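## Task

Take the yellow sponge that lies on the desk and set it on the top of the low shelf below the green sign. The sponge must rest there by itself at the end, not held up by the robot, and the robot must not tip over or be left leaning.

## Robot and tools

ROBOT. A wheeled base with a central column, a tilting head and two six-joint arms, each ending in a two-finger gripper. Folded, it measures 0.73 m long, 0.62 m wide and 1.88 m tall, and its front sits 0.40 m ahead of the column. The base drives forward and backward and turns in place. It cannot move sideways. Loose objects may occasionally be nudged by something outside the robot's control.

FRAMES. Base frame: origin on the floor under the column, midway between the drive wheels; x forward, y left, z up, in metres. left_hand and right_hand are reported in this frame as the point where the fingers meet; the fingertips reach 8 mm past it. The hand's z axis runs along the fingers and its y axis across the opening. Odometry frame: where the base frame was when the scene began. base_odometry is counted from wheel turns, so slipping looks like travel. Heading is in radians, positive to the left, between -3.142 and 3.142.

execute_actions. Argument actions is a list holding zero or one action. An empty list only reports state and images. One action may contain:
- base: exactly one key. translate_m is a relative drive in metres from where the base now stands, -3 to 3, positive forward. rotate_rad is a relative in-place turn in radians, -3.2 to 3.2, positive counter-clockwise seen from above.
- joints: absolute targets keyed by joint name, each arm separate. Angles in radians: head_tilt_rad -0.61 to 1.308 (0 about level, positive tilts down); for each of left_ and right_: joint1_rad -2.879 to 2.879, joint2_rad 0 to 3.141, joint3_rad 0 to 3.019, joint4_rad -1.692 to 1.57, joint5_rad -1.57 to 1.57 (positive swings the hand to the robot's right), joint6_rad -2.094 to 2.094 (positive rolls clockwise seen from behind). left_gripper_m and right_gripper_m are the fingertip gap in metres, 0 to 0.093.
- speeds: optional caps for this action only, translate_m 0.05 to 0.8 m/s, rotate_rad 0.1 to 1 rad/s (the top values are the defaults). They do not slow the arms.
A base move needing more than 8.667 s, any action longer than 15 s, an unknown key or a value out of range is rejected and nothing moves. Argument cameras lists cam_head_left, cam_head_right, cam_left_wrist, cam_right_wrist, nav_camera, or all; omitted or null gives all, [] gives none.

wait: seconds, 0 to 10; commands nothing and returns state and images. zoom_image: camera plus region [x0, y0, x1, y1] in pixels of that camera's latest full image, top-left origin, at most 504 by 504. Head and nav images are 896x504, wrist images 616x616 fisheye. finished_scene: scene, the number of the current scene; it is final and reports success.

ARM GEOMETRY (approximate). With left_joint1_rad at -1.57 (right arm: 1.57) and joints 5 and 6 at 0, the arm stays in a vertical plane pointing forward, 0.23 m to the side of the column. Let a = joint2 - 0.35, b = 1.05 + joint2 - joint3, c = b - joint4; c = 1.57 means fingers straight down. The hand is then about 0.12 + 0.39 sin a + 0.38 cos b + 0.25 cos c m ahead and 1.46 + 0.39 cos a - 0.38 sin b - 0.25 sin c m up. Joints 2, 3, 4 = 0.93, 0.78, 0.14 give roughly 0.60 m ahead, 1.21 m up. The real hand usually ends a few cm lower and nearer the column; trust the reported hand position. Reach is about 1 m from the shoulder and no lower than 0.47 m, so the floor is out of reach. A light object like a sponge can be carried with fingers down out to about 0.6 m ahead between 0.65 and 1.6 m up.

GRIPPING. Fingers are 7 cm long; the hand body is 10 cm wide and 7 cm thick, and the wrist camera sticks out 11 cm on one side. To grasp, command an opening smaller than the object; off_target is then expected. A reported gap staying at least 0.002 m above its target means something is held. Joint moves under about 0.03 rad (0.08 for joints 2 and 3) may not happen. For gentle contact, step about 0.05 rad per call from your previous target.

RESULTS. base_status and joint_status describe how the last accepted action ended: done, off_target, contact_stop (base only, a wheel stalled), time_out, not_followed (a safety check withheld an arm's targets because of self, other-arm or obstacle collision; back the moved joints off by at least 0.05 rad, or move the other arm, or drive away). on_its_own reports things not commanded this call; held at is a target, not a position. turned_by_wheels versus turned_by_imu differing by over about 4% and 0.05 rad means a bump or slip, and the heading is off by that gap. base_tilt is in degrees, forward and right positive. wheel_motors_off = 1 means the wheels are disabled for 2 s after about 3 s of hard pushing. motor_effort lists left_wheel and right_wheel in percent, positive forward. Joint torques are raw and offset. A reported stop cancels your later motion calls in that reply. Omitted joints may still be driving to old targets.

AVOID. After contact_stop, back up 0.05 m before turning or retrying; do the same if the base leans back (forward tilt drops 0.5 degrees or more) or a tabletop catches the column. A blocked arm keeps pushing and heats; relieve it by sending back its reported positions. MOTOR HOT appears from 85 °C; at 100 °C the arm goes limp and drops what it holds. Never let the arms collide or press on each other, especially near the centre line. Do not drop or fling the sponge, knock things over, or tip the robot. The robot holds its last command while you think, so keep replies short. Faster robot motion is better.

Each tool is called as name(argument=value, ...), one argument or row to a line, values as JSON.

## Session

execute_actions(
  actions=[],
)

Scene clock: 0.00 s.
Joint torques (N m, as the arm reports them, + toward a larger angle): no reading
base_odometry: x=+0.000 y=+0.000 heading=+0.000 (m, m, rad; odometry frame)
turned_by_wheels: +0.000 (rad since the last result)
turned_by_imu: +0.000 (rad since the last result)
base_tilt: forward=-0.2 right=+0.1 (deg)
base_status: not commanded
joint_positions: head_tilt_rad=+0.877 left_joint1_rad=-1.573 left_joint2_rad=+0.837 left_joint3_rad=+0.371 left_joint4_rad=-0.908 left_joint5_rad=-0.037 left_joint6_rad=+0.009 left_gripper_m=+0.095 right_joint1_rad=+1.599 right_joint2_rad=+0.887 right_joint3_rad=+0.400 right_joint4_rad=-0.980 right_joint5_rad=+0.014 right_joint6_rad=-0.013 right_gripper_m=+0.094
joint_status: not commanded
wheel_motors_off: 0
motor_effort: left_wheel=+1 right_wheel=+4 (%)
left_hand: x=+0.1428 y=+0.2305 z=+1.2522 quat_wxyz=(+0.412, -0.013, -0.911, -0.015) (m; base frame)
right_hand: x=+0.1370 y=-0.2223 z=+1.2601 quat_wxyz=(+0.454, +0.021, -0.891, -0.004) (m; base frame)
pictures: cam_head_left, cam_head_right, cam_left_wrist, cam_right_wrist, nav_camera
Images, in order (width x height): cam_head_left 896x504, cam_head_right 896x504, cam_left_wrist 616x616, cam_right_wrist 616x616, nav_camera 896x504.

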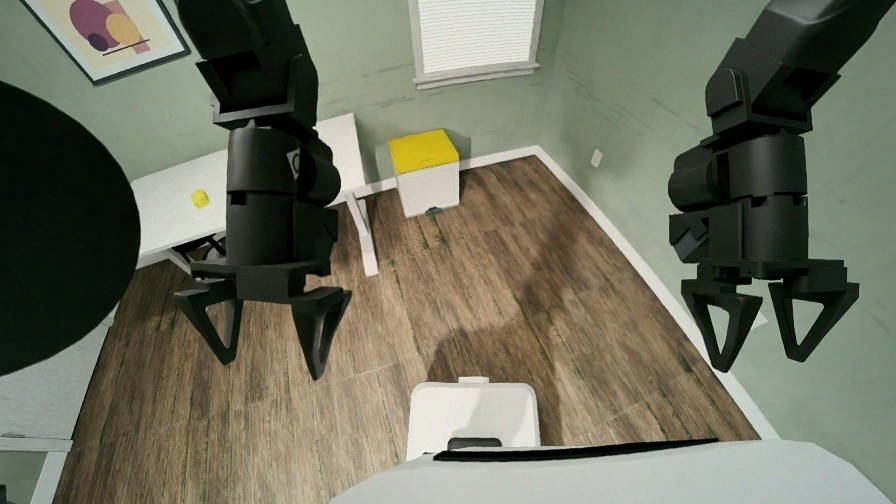

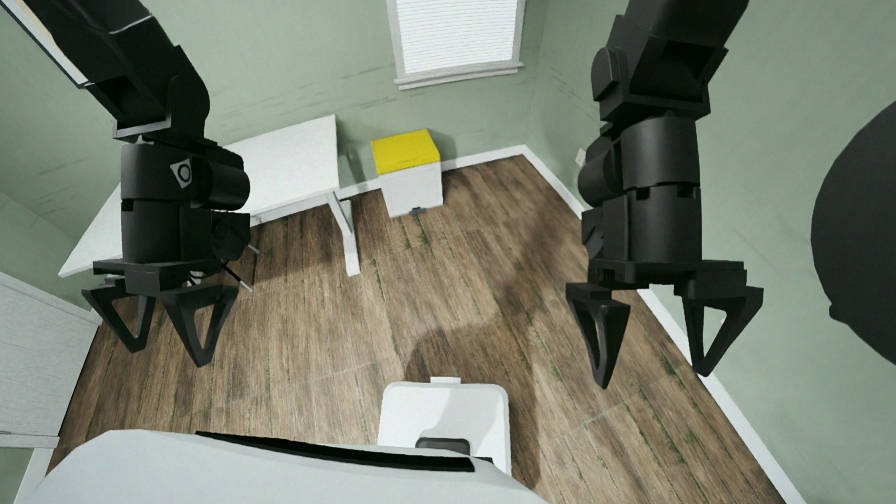

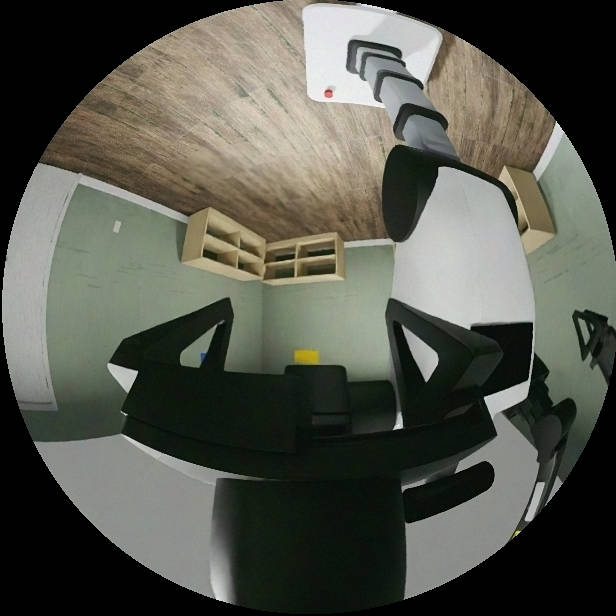

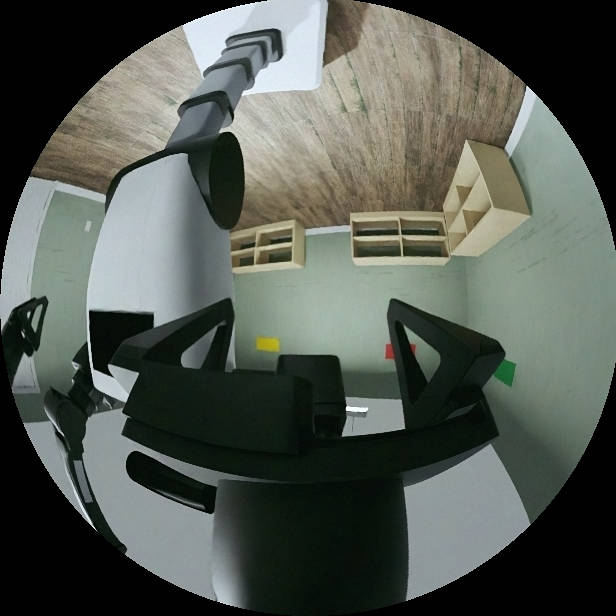

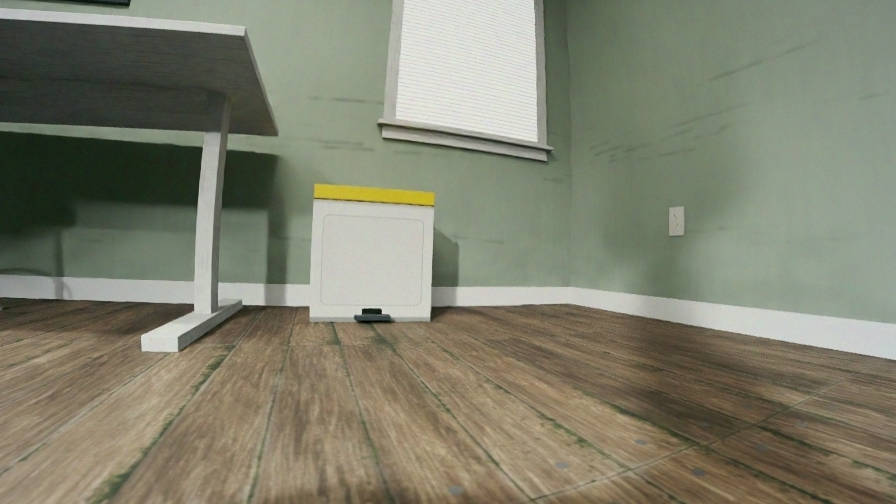

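zoom_image(
  camera="cam_head_left",
  region=[120, 100, 400, 300],
)

zoom_image(
  camera="cam_head_right",
  region=[40, 100, 380, 320],
)

Region (120, 100, 400, 300) of cam_head_left's 896x504 image, scaled by 1.800, with more detail than that image has; it fills the top 360 rows of this view, and the rest is white.

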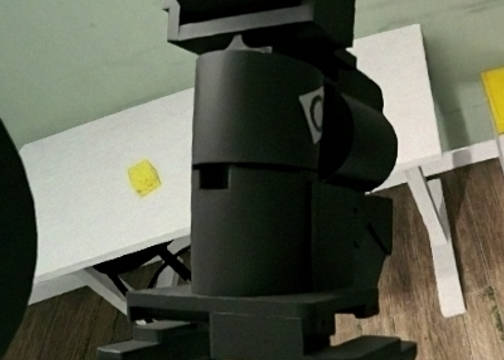

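Region (40, 100, 380, 320) of cam_head_right's 896x504 image, scaled by 1.482, with more detail than that image has; it fills the top 326 rows of this view, and the rest is white.

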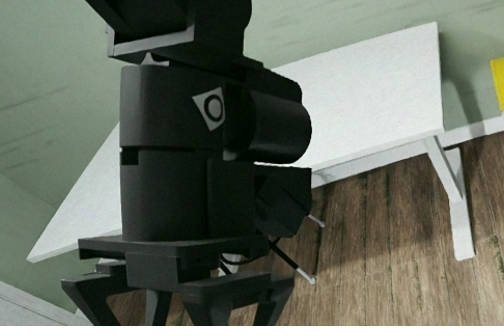

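execute_actions(
  actions=[
    {"base": {"rotate_rad": 1.06}, "joints": {"head_tilt_rad": 0.8, "right_joint1_rad": 1.57, "right_joint2_rad": 1.6, "right_joint3_rad": 1.47, "right_joint4_rad": -0.33, "right_joint5_rad": 0.0, "right_joint6_rad": 0.0}},
  ],
  cameras=["cam_head_left", "cam_head_right", "nav_camera"],
)

Scene clock: 56.63 s.
Joint torques (N m, as the arm reports them, + toward a larger angle): left_arm=[-0.64 -6.65 -0.83 -1.08 -0.04 -0.14] | right_arm=[  0.08 -21.25   3.07   0.83  -0.01   0.14]
base_odometry: x=+0.000 y=+0.000 heading=+1.059 (m, m, rad; odometry frame)
turned_by_wheels: +1.059 (rad since the last result)
turned_by_imu: +1.055 (rad since the last result)
base_tilt: forward=-0.2 right=+0.1 (deg)
base_status: done
joint_positions: head_tilt_rad=+0.816 left_joint1_rad=-1.573 left_joint2_rad=+0.837 left_joint3_rad=+0.371 left_joint4_rad=-0.908 left_joint5_rad=-0.037 left_joint6_rad=+0.009 left_gripper_m=+0.095 right_joint1_rad=+1.567 right_joint2_rad=+1.594 right_joint3_rad=+1.473 right_joint4_rad=-0.337 right_joint5_rad=+0.001 right_joint6_rad=-0.005 right_gripper_m=+0.094
joint_status: all done
wheel_motors_off: 0
motor_effort: left_wheel=-3(31) right_wheel=+2(41) (%)
left_hand: x=+0.1428 y=+0.2305 z=+1.2522 quat_wxyz=(+0.412, -0.013, -0.911, -0.015) (m; base frame)
right_hand: x=+0.6544 y=-0.2286 z=+0.9813 quat_wxyz=(-0.033, +0.002, -0.999, +0.002) (m; base frame)
pictures: cam_head_left, cam_head_right, nav_camera
Images, in order (width x height): cam_head_left 896x504, cam_head_right 896x504, nav_camera 896x504.

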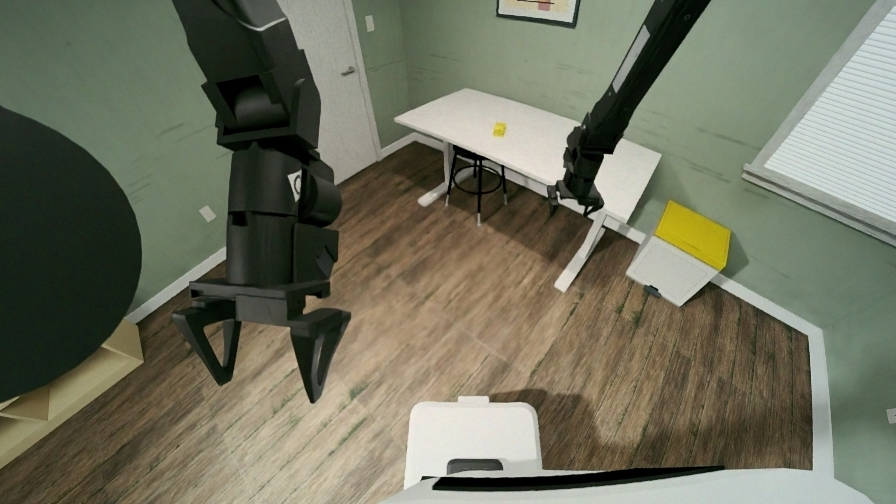

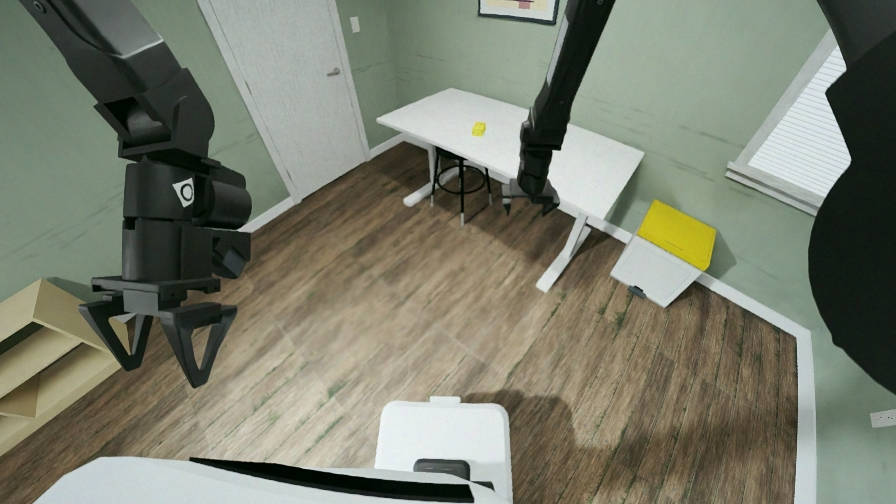

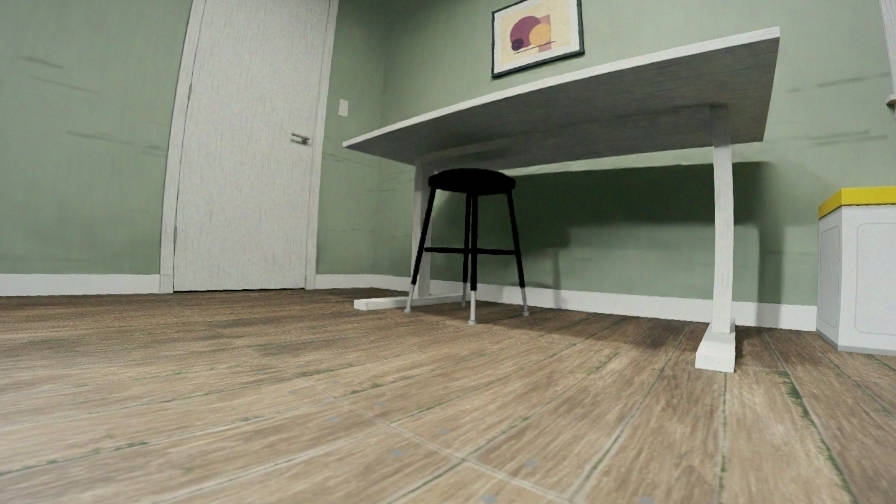

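zoom_image(
  camera="cam_head_left",
  region=[390, 80, 610, 240],
)

zoom_image(
  camera="cam_head_right",
  region=[370, 80, 590, 240],
)

Region (390, 80, 610, 240) of cam_head_left's 896x504 image, scaled by 2.291, with more detail than that image has; it fills the top 367 rows of this view, and the rest is white.

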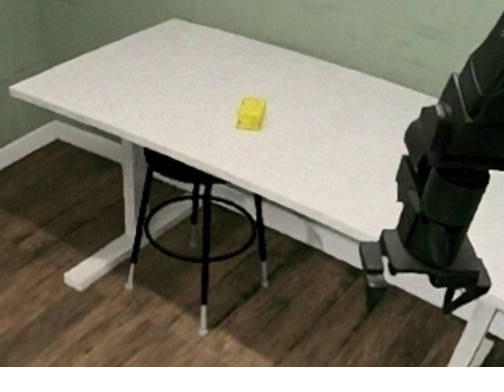

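Region (370, 80, 590, 240) of cam_head_right's 896x504 image, scaled by 2.291, with more detail than that image has; it fills the top 367 rows of this view, and the rest is white.

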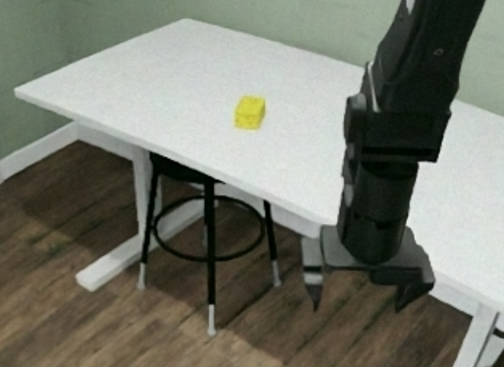

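execute_actions(
  actions=[
    {"base": {"translate_m": 0.97}, "joints": {"right_joint1_rad": 1.63, "right_joint2_rad": 1.903, "right_joint3_rad": 1.815, "right_joint4_rad": -0.41, "right_joint6_rad": 0.31}},
  ],
  cameras=["cam_head_left", "cam_head_right", "cam_right_wrist"],
)

Scene clock: 111.20 s.
Joint torques (N m, as the arm reports them, + toward a larger angle): left_arm=[-0.63 -6.86 -1.06 -1.06 -0.03 -0.13] | right_arm=[  0.53 -23.61   4.13   0.05  -0.01   0.18]
base_odometry: x=+0.475 y=+0.846 heading=+1.059 (m, m, rad; odometry frame)
turned_by_wheels: +0.000 (rad since the last result)
turned_by_imu: -0.002 (rad since the last result)
base_tilt: forward=-0.2 right=+0.1 (deg)
base_status: done
joint_positions: head_tilt_rad=+0.815 left_joint1_rad=-1.573 left_joint2_rad=+0.837 left_joint3_rad=+0.374 left_joint4_rad=-0.908 left_joint5_rad=-0.037 left_joint6_rad=+0.009 left_gripper_m=+0.095 right_joint1_rad=+1.635 right_joint2_rad=+1.910 right_joint3_rad=+1.801 right_joint4_rad=-0.400 right_joint5_rad=+0.001 right_joint6_rad=+0.299 right_gripper_m=+0.094
joint_status: all done
wheel_motors_off: 0
motor_effort: left_wheel=+0(48) right_wheel=+0(50) (%)
left_hand: x=+0.1442 y=+0.2305 z=+1.2517 quat_wxyz=(+0.411, -0.013, -0.911, -0.015) (m; base frame)
right_hand: x=+0.6652 y=-0.1742 z=+0.8647 quat_wxyz=(-0.003, -0.134, -0.991, -0.028) (m; base frame)
pictures: cam_head_left, cam_head_right, cam_right_wrist
Images, in order (width x height): cam_head_left 896x504, cam_head_right 896x504, cam_right_wrist 616x616.

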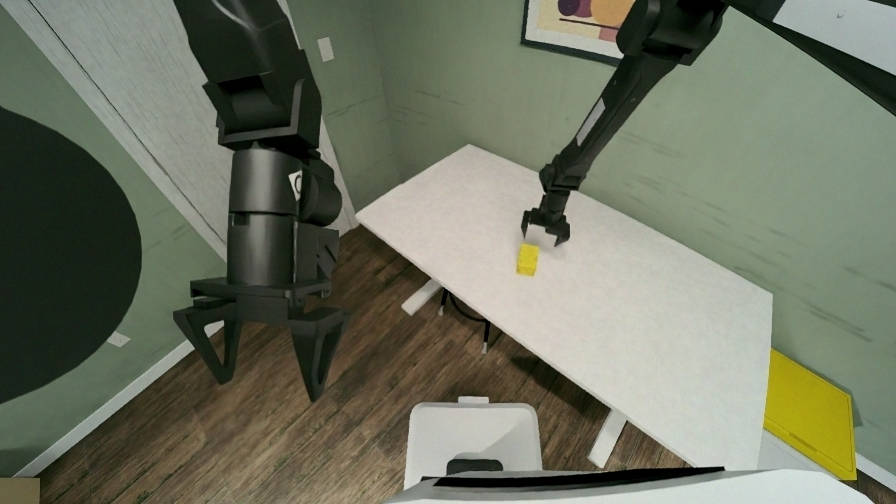

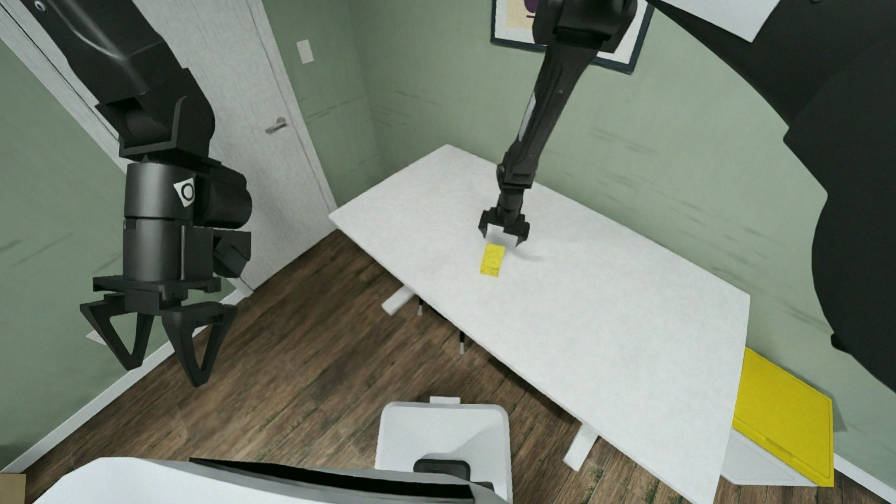

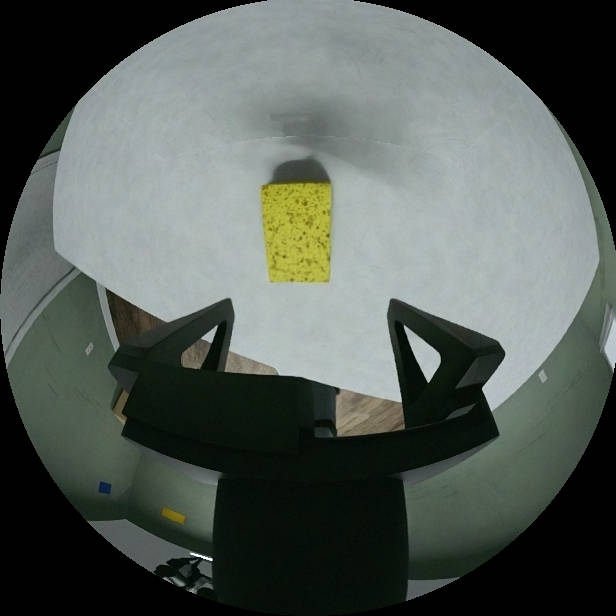

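execute_actions(
  actions=[
    {"joints": {"right_joint1_rad": 1.65, "right_joint2_rad": 2.133, "right_joint3_rad": 2.105, "right_joint4_rad": -0.465}},
  ],
  cameras=["cam_right_wrist"],
)

Scene clock: 135.30 s.
Joint torques (N m, as the arm reports them, + toward a larger angle): left_arm=[-0.61 -6.82 -1.   -1.09 -0.04 -0.14] | right_arm=[  2.17 -23.65   5.28  -0.09  -0.01   0.18]
base_odometry: x=+0.475 y=+0.846 heading=+1.059 (m, m, rad; odometry frame)
turned_by_wheels: +0.000 (rad since the last result)
turned_by_imu: -0.001 (rad since the last result)
base_tilt: forward=-0.2 right=+0.1 (deg)
base_status: not commanded
joint_positions: head_tilt_rad=+0.815 left_joint1_rad=-1.573 left_joint2_rad=+0.837 left_joint3_rad=+0.374 left_joint4_rad=-0.908 left_joint5_rad=-0.037 left_joint6_rad=+0.009 left_gripper_m=+0.095 right_joint1_rad=+1.638 right_joint2_rad=+2.142 right_joint3_rad=+2.079 right_joint4_rad=-0.453 right_joint5_rad=+0.001 right_joint6_rad=+0.299 right_gripper_m=+0.094
joint_status: all done
wheel_motors_off: 0
motor_effort: left_wheel=-1(0) right_wheel=+0(0) (%)
left_hand: x=+0.1442 y=+0.2305 z=+1.2517 quat_wxyz=(+0.411, -0.013, -0.911, -0.015) (m; base frame)
right_hand: x=+0.6694 y=-0.1666 z=+0.7839 quat_wxyz=(+0.001, -0.133, -0.991, -0.029) (m; base frame)
pictures: cam_right_wrist
Images, in order (width x height): cam_right_wrist 616x616.

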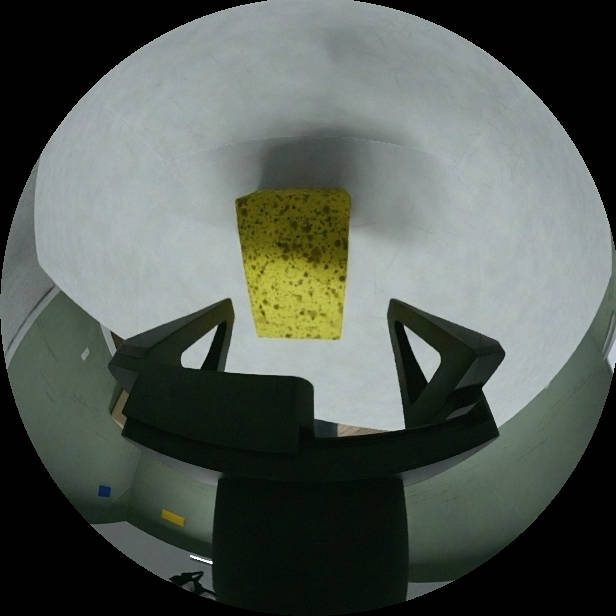

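execute_actions(
  actions=[
    {"joints": {"right_joint1_rad": 1.66, "right_joint2_rad": 2.275, "right_joint3_rad": 2.315, "right_joint4_rad": -0.52}},
  ],
  cameras=["cam_head_left", "cam_right_wrist"],
)

Scene clock: 159.13 s.
Joint torques (N m, as the arm reports them, + toward a larger angle): left_arm=[-0.58 -6.64 -0.98 -1.11 -0.03 -0.14] | right_arm=[  2.29 -22.32   6.21  -0.04  -0.01   0.18]
base_odometry: x=+0.475 y=+0.846 heading=+1.059 (m, m, rad; odometry frame)
turned_by_wheels: +0.000 (rad since the last result)
turned_by_imu: -0.001 (rad since the last result)
base_tilt: forward=-0.2 right=+0.1 (deg)
base_status: not commanded
joint_positions: head_tilt_rad=+0.815 left_joint1_rad=-1.573 left_joint2_rad=+0.837 left_joint3_rad=+0.374 left_joint4_rad=-0.908 left_joint5_rad=-0.037 left_joint6_rad=+0.009 left_gripper_m=+0.095 right_joint1_rad=+1.650 right_joint2_rad=+2.266 right_joint3_rad=+2.283 right_joint4_rad=-0.506 right_joint5_rad=+0.001 right_joint6_rad=+0.299 right_gripper_m=+0.094
joint_status: all done
wheel_motors_off: 0
motor_effort: left_wheel=+0(0) right_wheel=+0(0) (%)
left_hand: x=+0.1442 y=+0.2305 z=+1.2517 quat_wxyz=(+0.411, -0.013, -0.911, -0.015) (m; base frame)
right_hand: x=+0.6892 y=-0.1534 z=+0.7540 quat_wxyz=(-0.012, -0.130, -0.991, -0.036) (m; base frame)
pictures: cam_head_left, cam_right_wrist
Images, in order (width x height): cam_head_left 896x504, cam_right_wrist 616x616.

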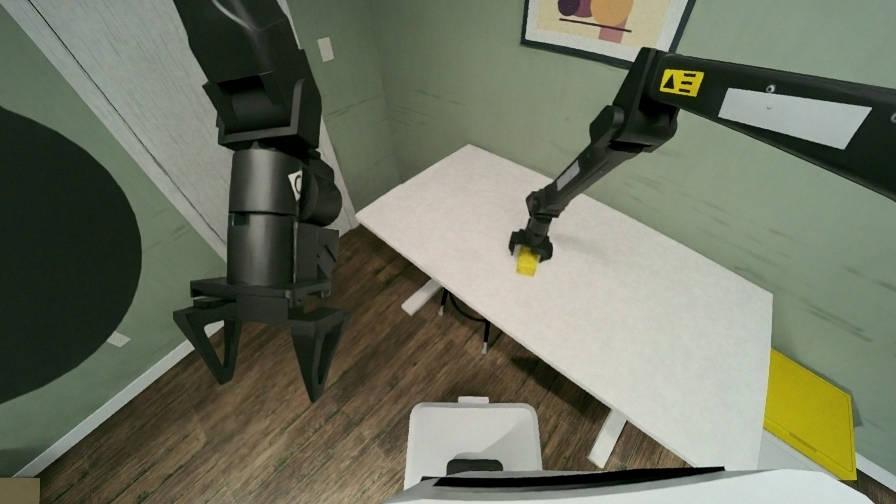

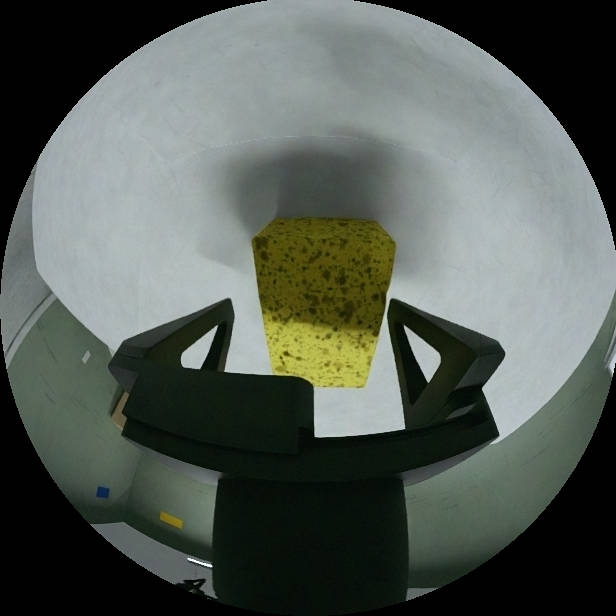

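execute_actions(
  actions=[
    {"joints": {"right_joint2_rad": 2.29}},
  ],
  cameras=["cam_right_wrist"],
)

Scene clock: 170.17 s.
Joint torques (N m, as the arm reports them, + toward a larger angle): left_arm=[-0.65 -6.63 -0.98 -1.08 -0.04 -0.13] | right_arm=[  2.32 -21.22   6.17  -0.05  -0.01   0.18]
base_odometry: x=+0.475 y=+0.846 heading=+1.059 (m, m, rad; odometry frame)
turned_by_wheels: +0.000 (rad since the last result)
turned_by_imu: -0.001 (rad since the last result)
base_tilt: forward=-0.2 right=+0.1 (deg)
base_status: not commanded
joint_positions: head_tilt_rad=+0.815 left_joint1_rad=-1.573 left_joint2_rad=+0.837 left_joint3_rad=+0.374 left_joint4_rad=-0.908 left_joint5_rad=-0.037 left_joint6_rad=+0.009 left_gripper_m=+0.095 right_joint1_rad=+1.650 right_joint2_rad=+2.267 right_joint3_rad=+2.283 right_joint4_rad=-0.506 right_joint5_rad=+0.001 right_joint6_rad=+0.299 right_gripper_m=+0.094
joint_status: all done
wheel_motors_off: 0
motor_effort: left_wheel=+0(1) right_wheel=+1(1) (%)
left_hand: x=+0.1442 y=+0.2305 z=+1.2517 quat_wxyz=(+0.411, -0.013, -0.911, -0.015) (m; base frame)
right_hand: x=+0.6881 y=-0.1533 z=+0.7531 quat_wxyz=(-0.011, -0.130, -0.991, -0.036) (m; base frame)
pictures: cam_right_wrist
Images, in order (width x height): cam_right_wrist 616x616.

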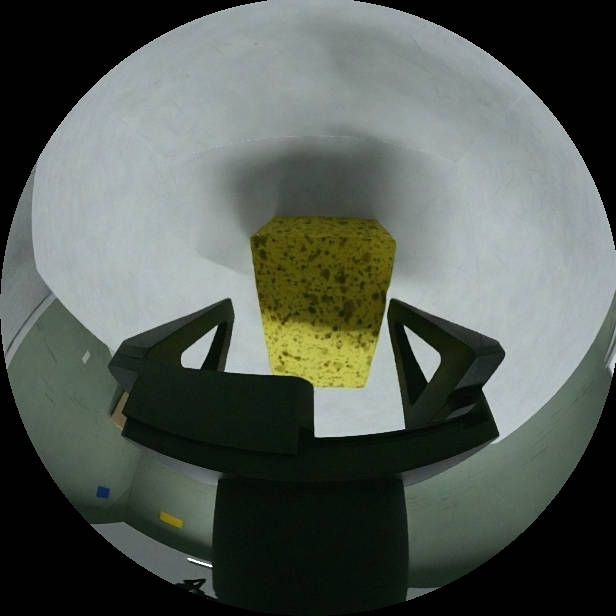

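execute_actions(
  actions=[
    {"joints": {"right_joint2_rad": 2.305}},
  ],
  cameras=["cam_right_wrist"],
)

Scene clock: 175.17 s.
Joint torques (N m, as the arm reports them, + toward a larger angle): left_arm=[-0.63 -6.72 -0.95 -1.06 -0.03 -0.14] | right_arm=[  2.37 -21.26   5.81  -0.11  -0.01   0.18]
base_odometry: x=+0.475 y=+0.846 heading=+1.059 (m, m, rad; odometry frame)
turned_by_wheels: +0.000 (rad since the last result)
turned_by_imu: -0.001 (rad since the last result)
base_tilt: forward=-0.2 right=+0.1 (deg)
base_status: not commanded
joint_positions: head_tilt_rad=+0.815 left_joint1_rad=-1.573 left_joint2_rad=+0.837 left_joint3_rad=+0.374 left_joint4_rad=-0.908 left_joint5_rad=-0.037 left_joint6_rad=+0.009 left_gripper_m=+0.095 right_joint1_rad=+1.650 right_joint2_rad=+2.287 right_joint3_rad=+2.287 right_joint4_rad=-0.506 right_joint5_rad=+0.001 right_joint6_rad=+0.299 right_gripper_m=+0.094
joint_status: all done
wheel_motors_off: 0
motor_effort: left_wheel=+0(1) right_wheel=+1(0) (%)
left_hand: x=+0.1442 y=+0.2305 z=+1.2517 quat_wxyz=(+0.411, -0.013, -0.911, -0.015) (m; base frame)
right_hand: x=+0.6765 y=-0.1531 z=+0.7430 quat_wxyz=(-0.004, -0.130, -0.991, -0.035) (m; base frame)
pictures: cam_right_wrist
Images, in order (width x height): cam_right_wrist 616x616.

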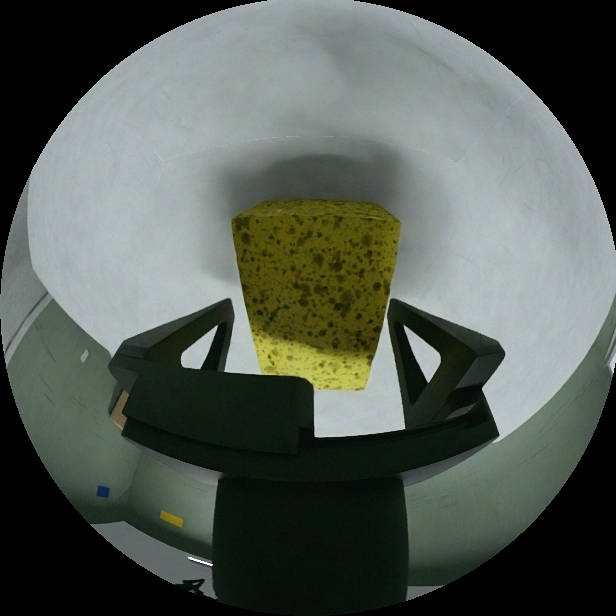

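The fingers are deeper now and centred on the sponge, so I'll close the gripper.

execute_actions(
  actions=[
    {"joints": {"right_gripper_m": 0.035}},
  ],
  cameras=["cam_right_wrist", "cam_left_wrist"],
)

Scene clock: 181.07 s.
Joint torques (N m, as the arm reports them, + toward a larger angle): left_arm=[-0.6  -6.7  -0.97 -1.08 -0.04 -0.14] | right_arm=[  2.36 -21.26   5.84  -0.09  -0.01   0.18]
base_odometry: x=+0.475 y=+0.846 heading=+1.059 (m, m, rad; odometry frame)
turned_by_wheels: +0.000 (rad since the last result)
turned_by_imu: -0.001 (rad since the last result)
base_tilt: forward=-0.2 right=+0.1 (deg)
base_status: not commanded
joint_positions: head_tilt_rad=+0.815 left_joint1_rad=-1.573 left_joint2_rad=+0.837 left_joint3_rad=+0.374 left_joint4_rad=-0.908 left_joint5_rad=-0.037 left_joint6_rad=+0.009 left_gripper_m=+0.095 right_joint1_rad=+1.650 right_joint2_rad=+2.287 right_joint3_rad=+2.287 right_joint4_rad=-0.506 right_joint5_rad=+0.000 right_joint6_rad=+0.299 right_gripper_m=+0.059
joint_status: right_gripper_m off_target (ended at +0.059, target +0.035)
wheel_motors_off: 0
motor_effort: left_wheel=+0(0) right_wheel=+0(0) (%)
left_hand: x=+0.1442 y=+0.2305 z=+1.2517 quat_wxyz=(+0.411, -0.013, -0.911, -0.015) (m; base frame)
right_hand: x=+0.6765 y=-0.1530 z=+0.7430 quat_wxyz=(-0.004, -0.130, -0.991, -0.035) (m; base frame)
pictures: cam_left_wrist, cam_right_wrist
Images, in order (width x height): cam_left_wrist 616x616, cam_right_wrist 616x616.

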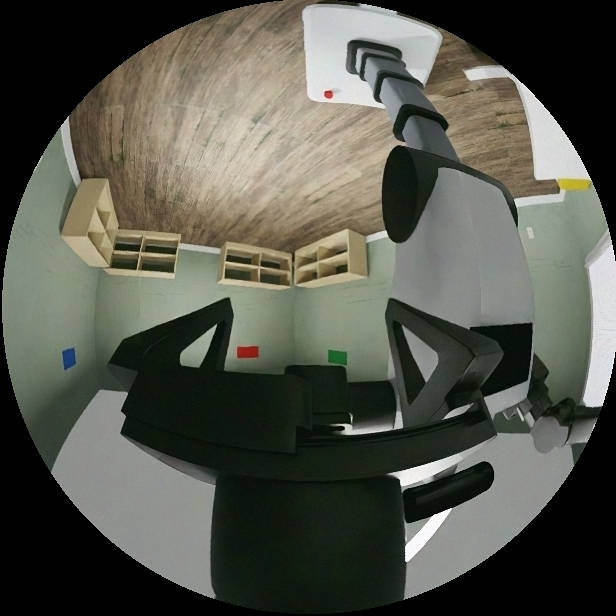

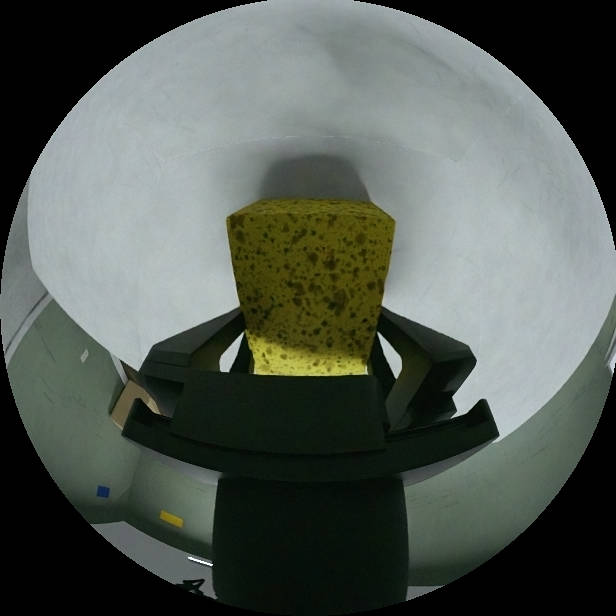

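zoom_image(
  camera="cam_left_wrist",
  region=[200, 200, 400, 380],
)

Region (200, 200, 400, 380) of cam_left_wrist's 616x616 image, scaled by 2.520, with more detail than that image has; it fills the top 454 rows of this view, and the rest is white.

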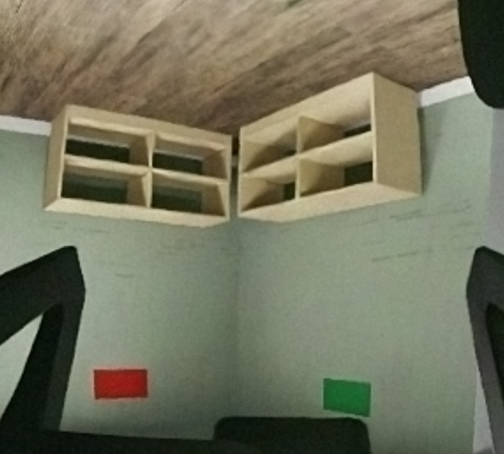

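execute_actions(
  actions=[
    {"base": {"rotate_rad": -0.217}, "joints": {"right_joint2_rad": 2.0, "right_joint3_rad": 1.97, "right_joint4_rad": -0.47}},
  ],
  cameras=["cam_head_left", "cam_left_wrist"],
)

Scene clock: 263.37 s.
Joint torques (N m, as the arm reports them, + toward a larger angle): left_arm=[-0.62 -6.66 -0.96 -1.09 -0.04 -0.14] | right_arm=[  1.68 -22.41   3.93   0.94  -0.01   0.18]
base_odometry: x=+0.475 y=+0.846 heading=+0.843 (m, m, rad; odometry frame)
turned_by_wheels: -0.216 (rad since the last result)
turned_by_imu: -0.216 (rad since the last result)
base_tilt: forward=-0.2 right=+0.1 (deg)
base_status: done
joint_positions: head_tilt_rad=+0.815 left_joint1_rad=-1.573 left_joint2_rad=+0.837 left_joint3_rad=+0.374 left_joint4_rad=-0.908 left_joint5_rad=-0.037 left_joint6_rad=+0.009 left_gripper_m=+0.095 right_joint1_rad=+1.657 right_joint2_rad=+1.983 right_joint3_rad=+1.971 right_joint4_rad=-0.481 right_joint5_rad=+0.000 right_joint6_rad=+0.299 right_gripper_m=+0.059
joint_status: all done
wheel_motors_off: 0
motor_effort: left_wheel=+0(32) right_wheel=-1(41) (%)
left_hand: x=+0.1442 y=+0.2305 z=+1.2517 quat_wxyz=(+0.411, -0.013, -0.911, -0.015) (m; base frame)
right_hand: x=+0.7006 y=-0.1533 z=+0.8546 quat_wxyz=(-0.009, -0.128, -0.991, -0.040) (m; base frame)
pictures: cam_head_left, cam_left_wrist
Images, in order (width x height): cam_head_left 896x504, cam_left_wrist 616x616.

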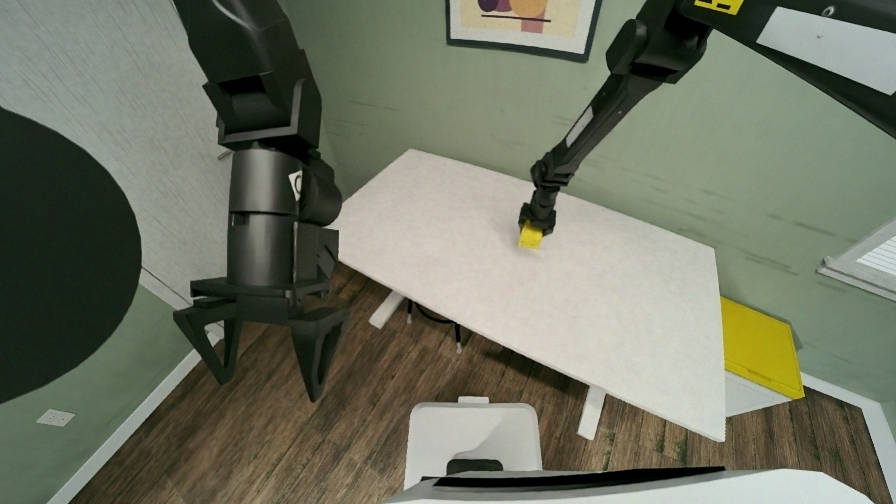

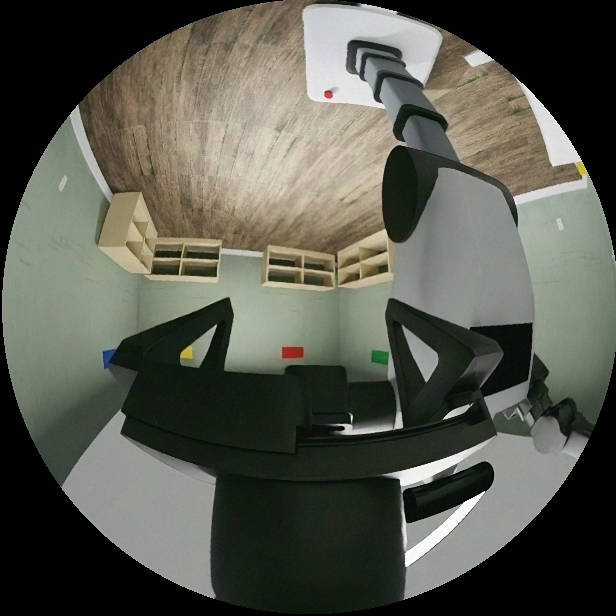

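execute_actions(
  actions=[
    {"base": {"translate_m": -2.25}, "joints": {"head_tilt_rad": 1.0, "right_joint2_rad": 1.86, "right_joint3_rad": 1.48, "right_joint4_rad": -0.12}},
  ],
  cameras=["cam_head_left", "cam_left_wrist", "cam_right_wrist"],
)

Scene clock: 273.43 s.
Joint torques (N m, as the arm reports them, + toward a larger angle): left_arm=[-0.61 -6.6  -0.72 -1.1  -0.04 -0.14] | right_arm=[  1.45 -19.63   1.5    1.    -0.01   0.18]
base_odometry: x=-1.021 y=-0.834 heading=+0.843 (m, m, rad; odometry frame)
turned_by_wheels: +0.000 (rad since the last result)
turned_by_imu: -0.003 (rad since the last result)
base_tilt: forward=-0.2 right=+0.1 (deg)
base_status: done
joint_positions: head_tilt_rad=+1.001 left_joint1_rad=-1.573 left_joint2_rad=+0.837 left_joint3_rad=+0.370 left_joint4_rad=-0.908 left_joint5_rad=-0.037 left_joint6_rad=+0.009 left_gripper_m=+0.095 right_joint1_rad=+1.657 right_joint2_rad=+1.861 right_joint3_rad=+1.476 right_joint4_rad=-0.132 right_joint5_rad=+0.000 right_joint6_rad=+0.299 right_gripper_m=+0.059
joint_status: all done
wheel_motors_off: 0
motor_effort: left_wheel=+0(44) right_wheel=+1(58) (%)
left_hand: x=+0.1422 y=+0.2305 z=+1.2524 quat_wxyz=(+0.413, -0.013, -0.911, -0.015) (m; base frame)
right_hand: x=+0.5614 y=-0.1595 z=+0.8562 quat_wxyz=(+0.002, -0.128, -0.991, -0.038) (m; base frame)
pictures: cam_head_left, cam_left_wrist, cam_right_wrist
Images, in order (width x height): cam_head_left 896x504, cam_left_wrist 616x616, cam_right_wrist 616x616.

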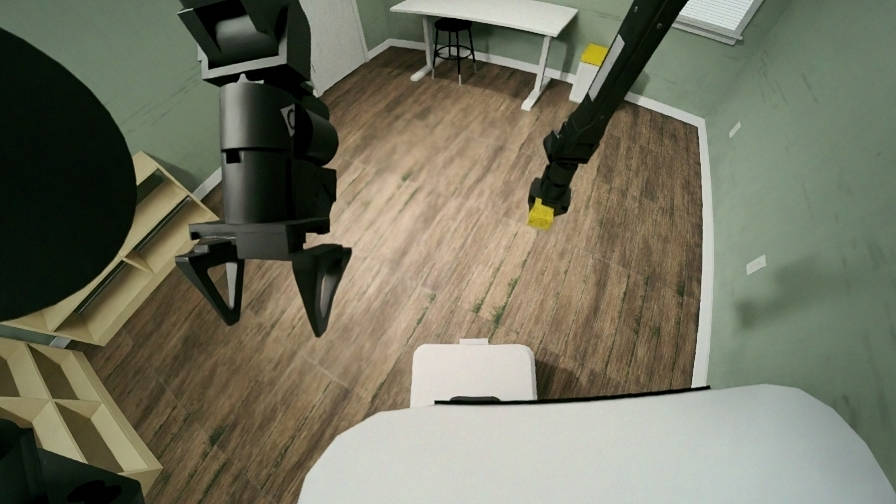

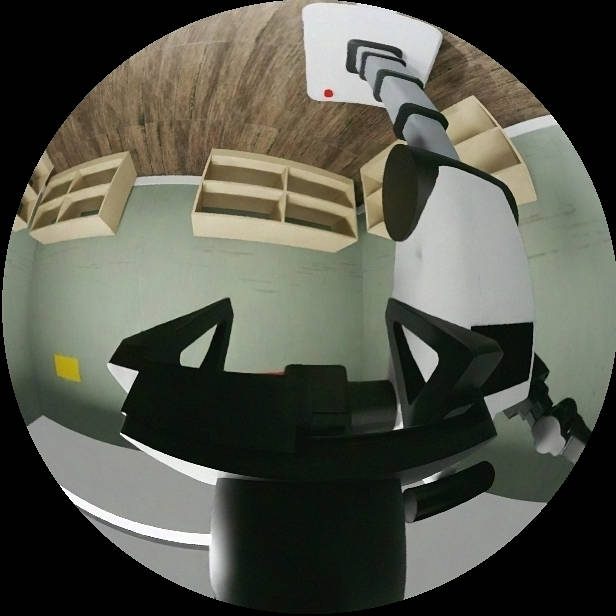

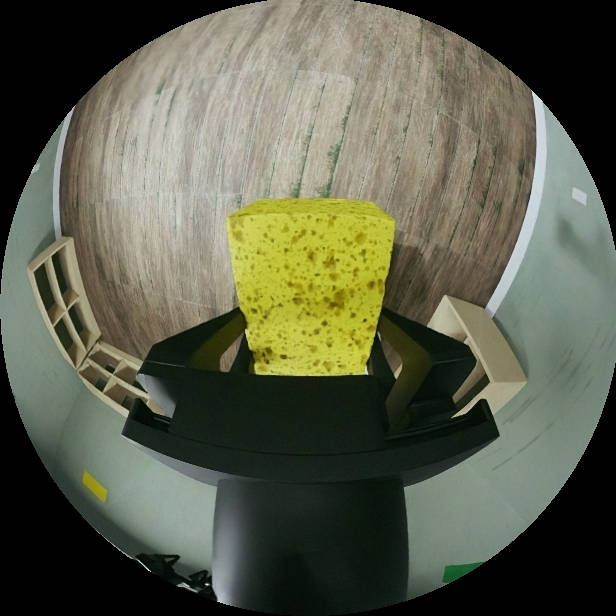

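execute_actions(
  actions=[
    {"base": {"rotate_rad": -2.07}, "joints": {"right_joint2_rad": 2.24, "right_joint3_rad": 1.91, "right_joint4_rad": -0.2}},
  ],
  cameras=["cam_head_left", "cam_head_right", "nav_camera"],
)

Scene clock: 295.83 s.
Joint torques (N m, as the arm reports them, + toward a larger angle): left_arm=[-0.61 -6.66 -0.68 -1.1  -0.04 -0.14] | right_arm=[  1.99 -19.52   1.77  -0.05  -0.02   0.18]
base_odometry: x=-1.021 y=-0.834 heading=-1.226 (m, m, rad; odometry frame)
turned_by_wheels: -2.069 (rad since the last result)
turned_by_imu: -2.066 (rad since the last result)
base_tilt: forward=-0.2 right=+0.2 (deg)
base_status: done
joint_positions: head_tilt_rad=+1.001 left_joint1_rad=-1.573 left_joint2_rad=+0.837 left_joint3_rad=+0.370 left_joint4_rad=-0.908 left_joint5_rad=-0.037 left_joint6_rad=+0.009 left_gripper_m=+0.095 right_joint1_rad=+1.657 right_joint2_rad=+2.240 right_joint3_rad=+1.908 right_joint4_rad=-0.189 right_joint5_rad=+0.000 right_joint6_rad=+0.299 right_gripper_m=+0.059
joint_status: all done
wheel_motors_off: 0
motor_effort: left_wheel=+3(45) right_wheel=-3(40) (%)
left_hand: x=+0.1422 y=+0.2305 z=+1.2524 quat_wxyz=(+0.413, -0.013, -0.911, -0.015) (m; base frame)
right_hand: x=+0.5608 y=-0.1493 z=+0.7161 quat_wxyz=(+0.004, -0.128, -0.991, -0.037) (m; base frame)
pictures: cam_head_left, cam_head_right, nav_camera
Images, in order (width x height): cam_head_left 896x504, cam_head_right 896x504, nav_camera 896x504.

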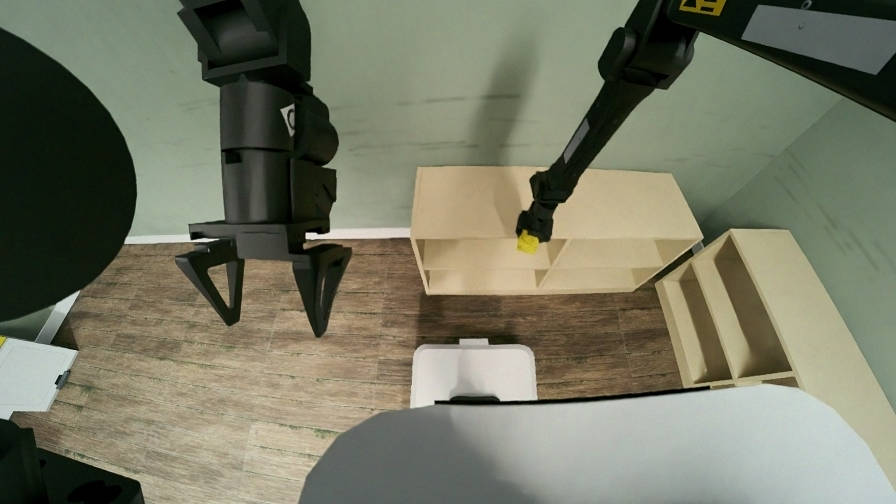

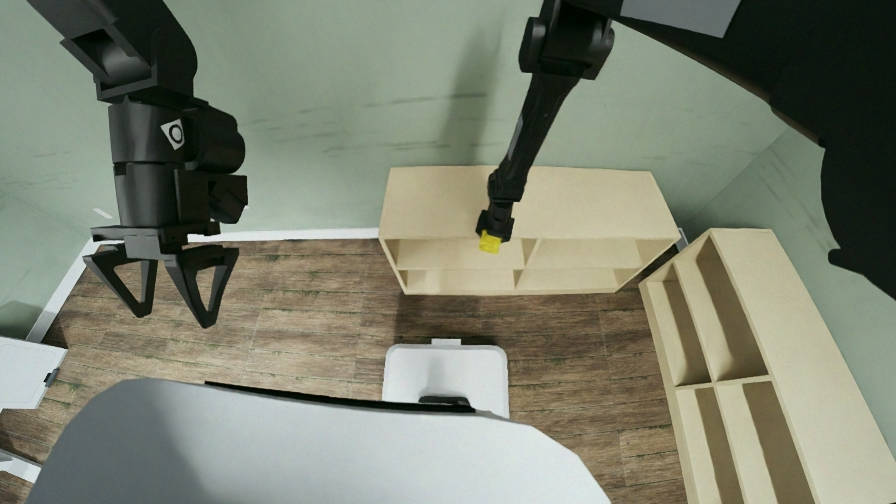

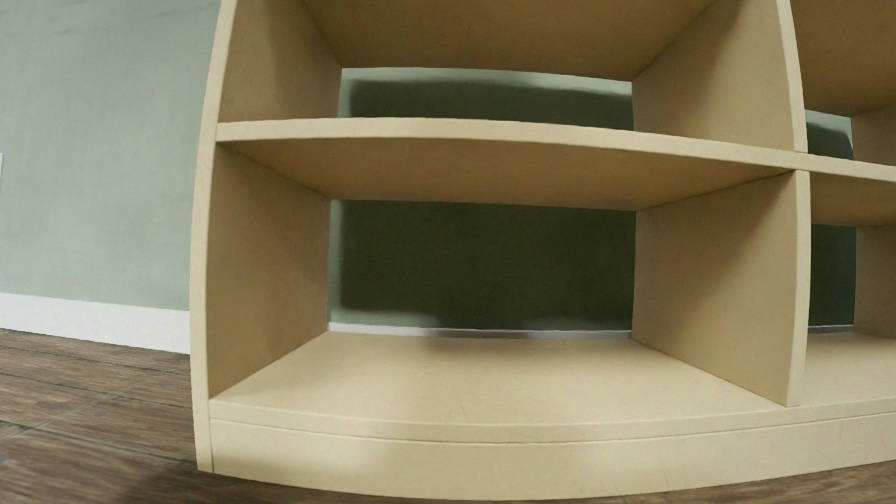

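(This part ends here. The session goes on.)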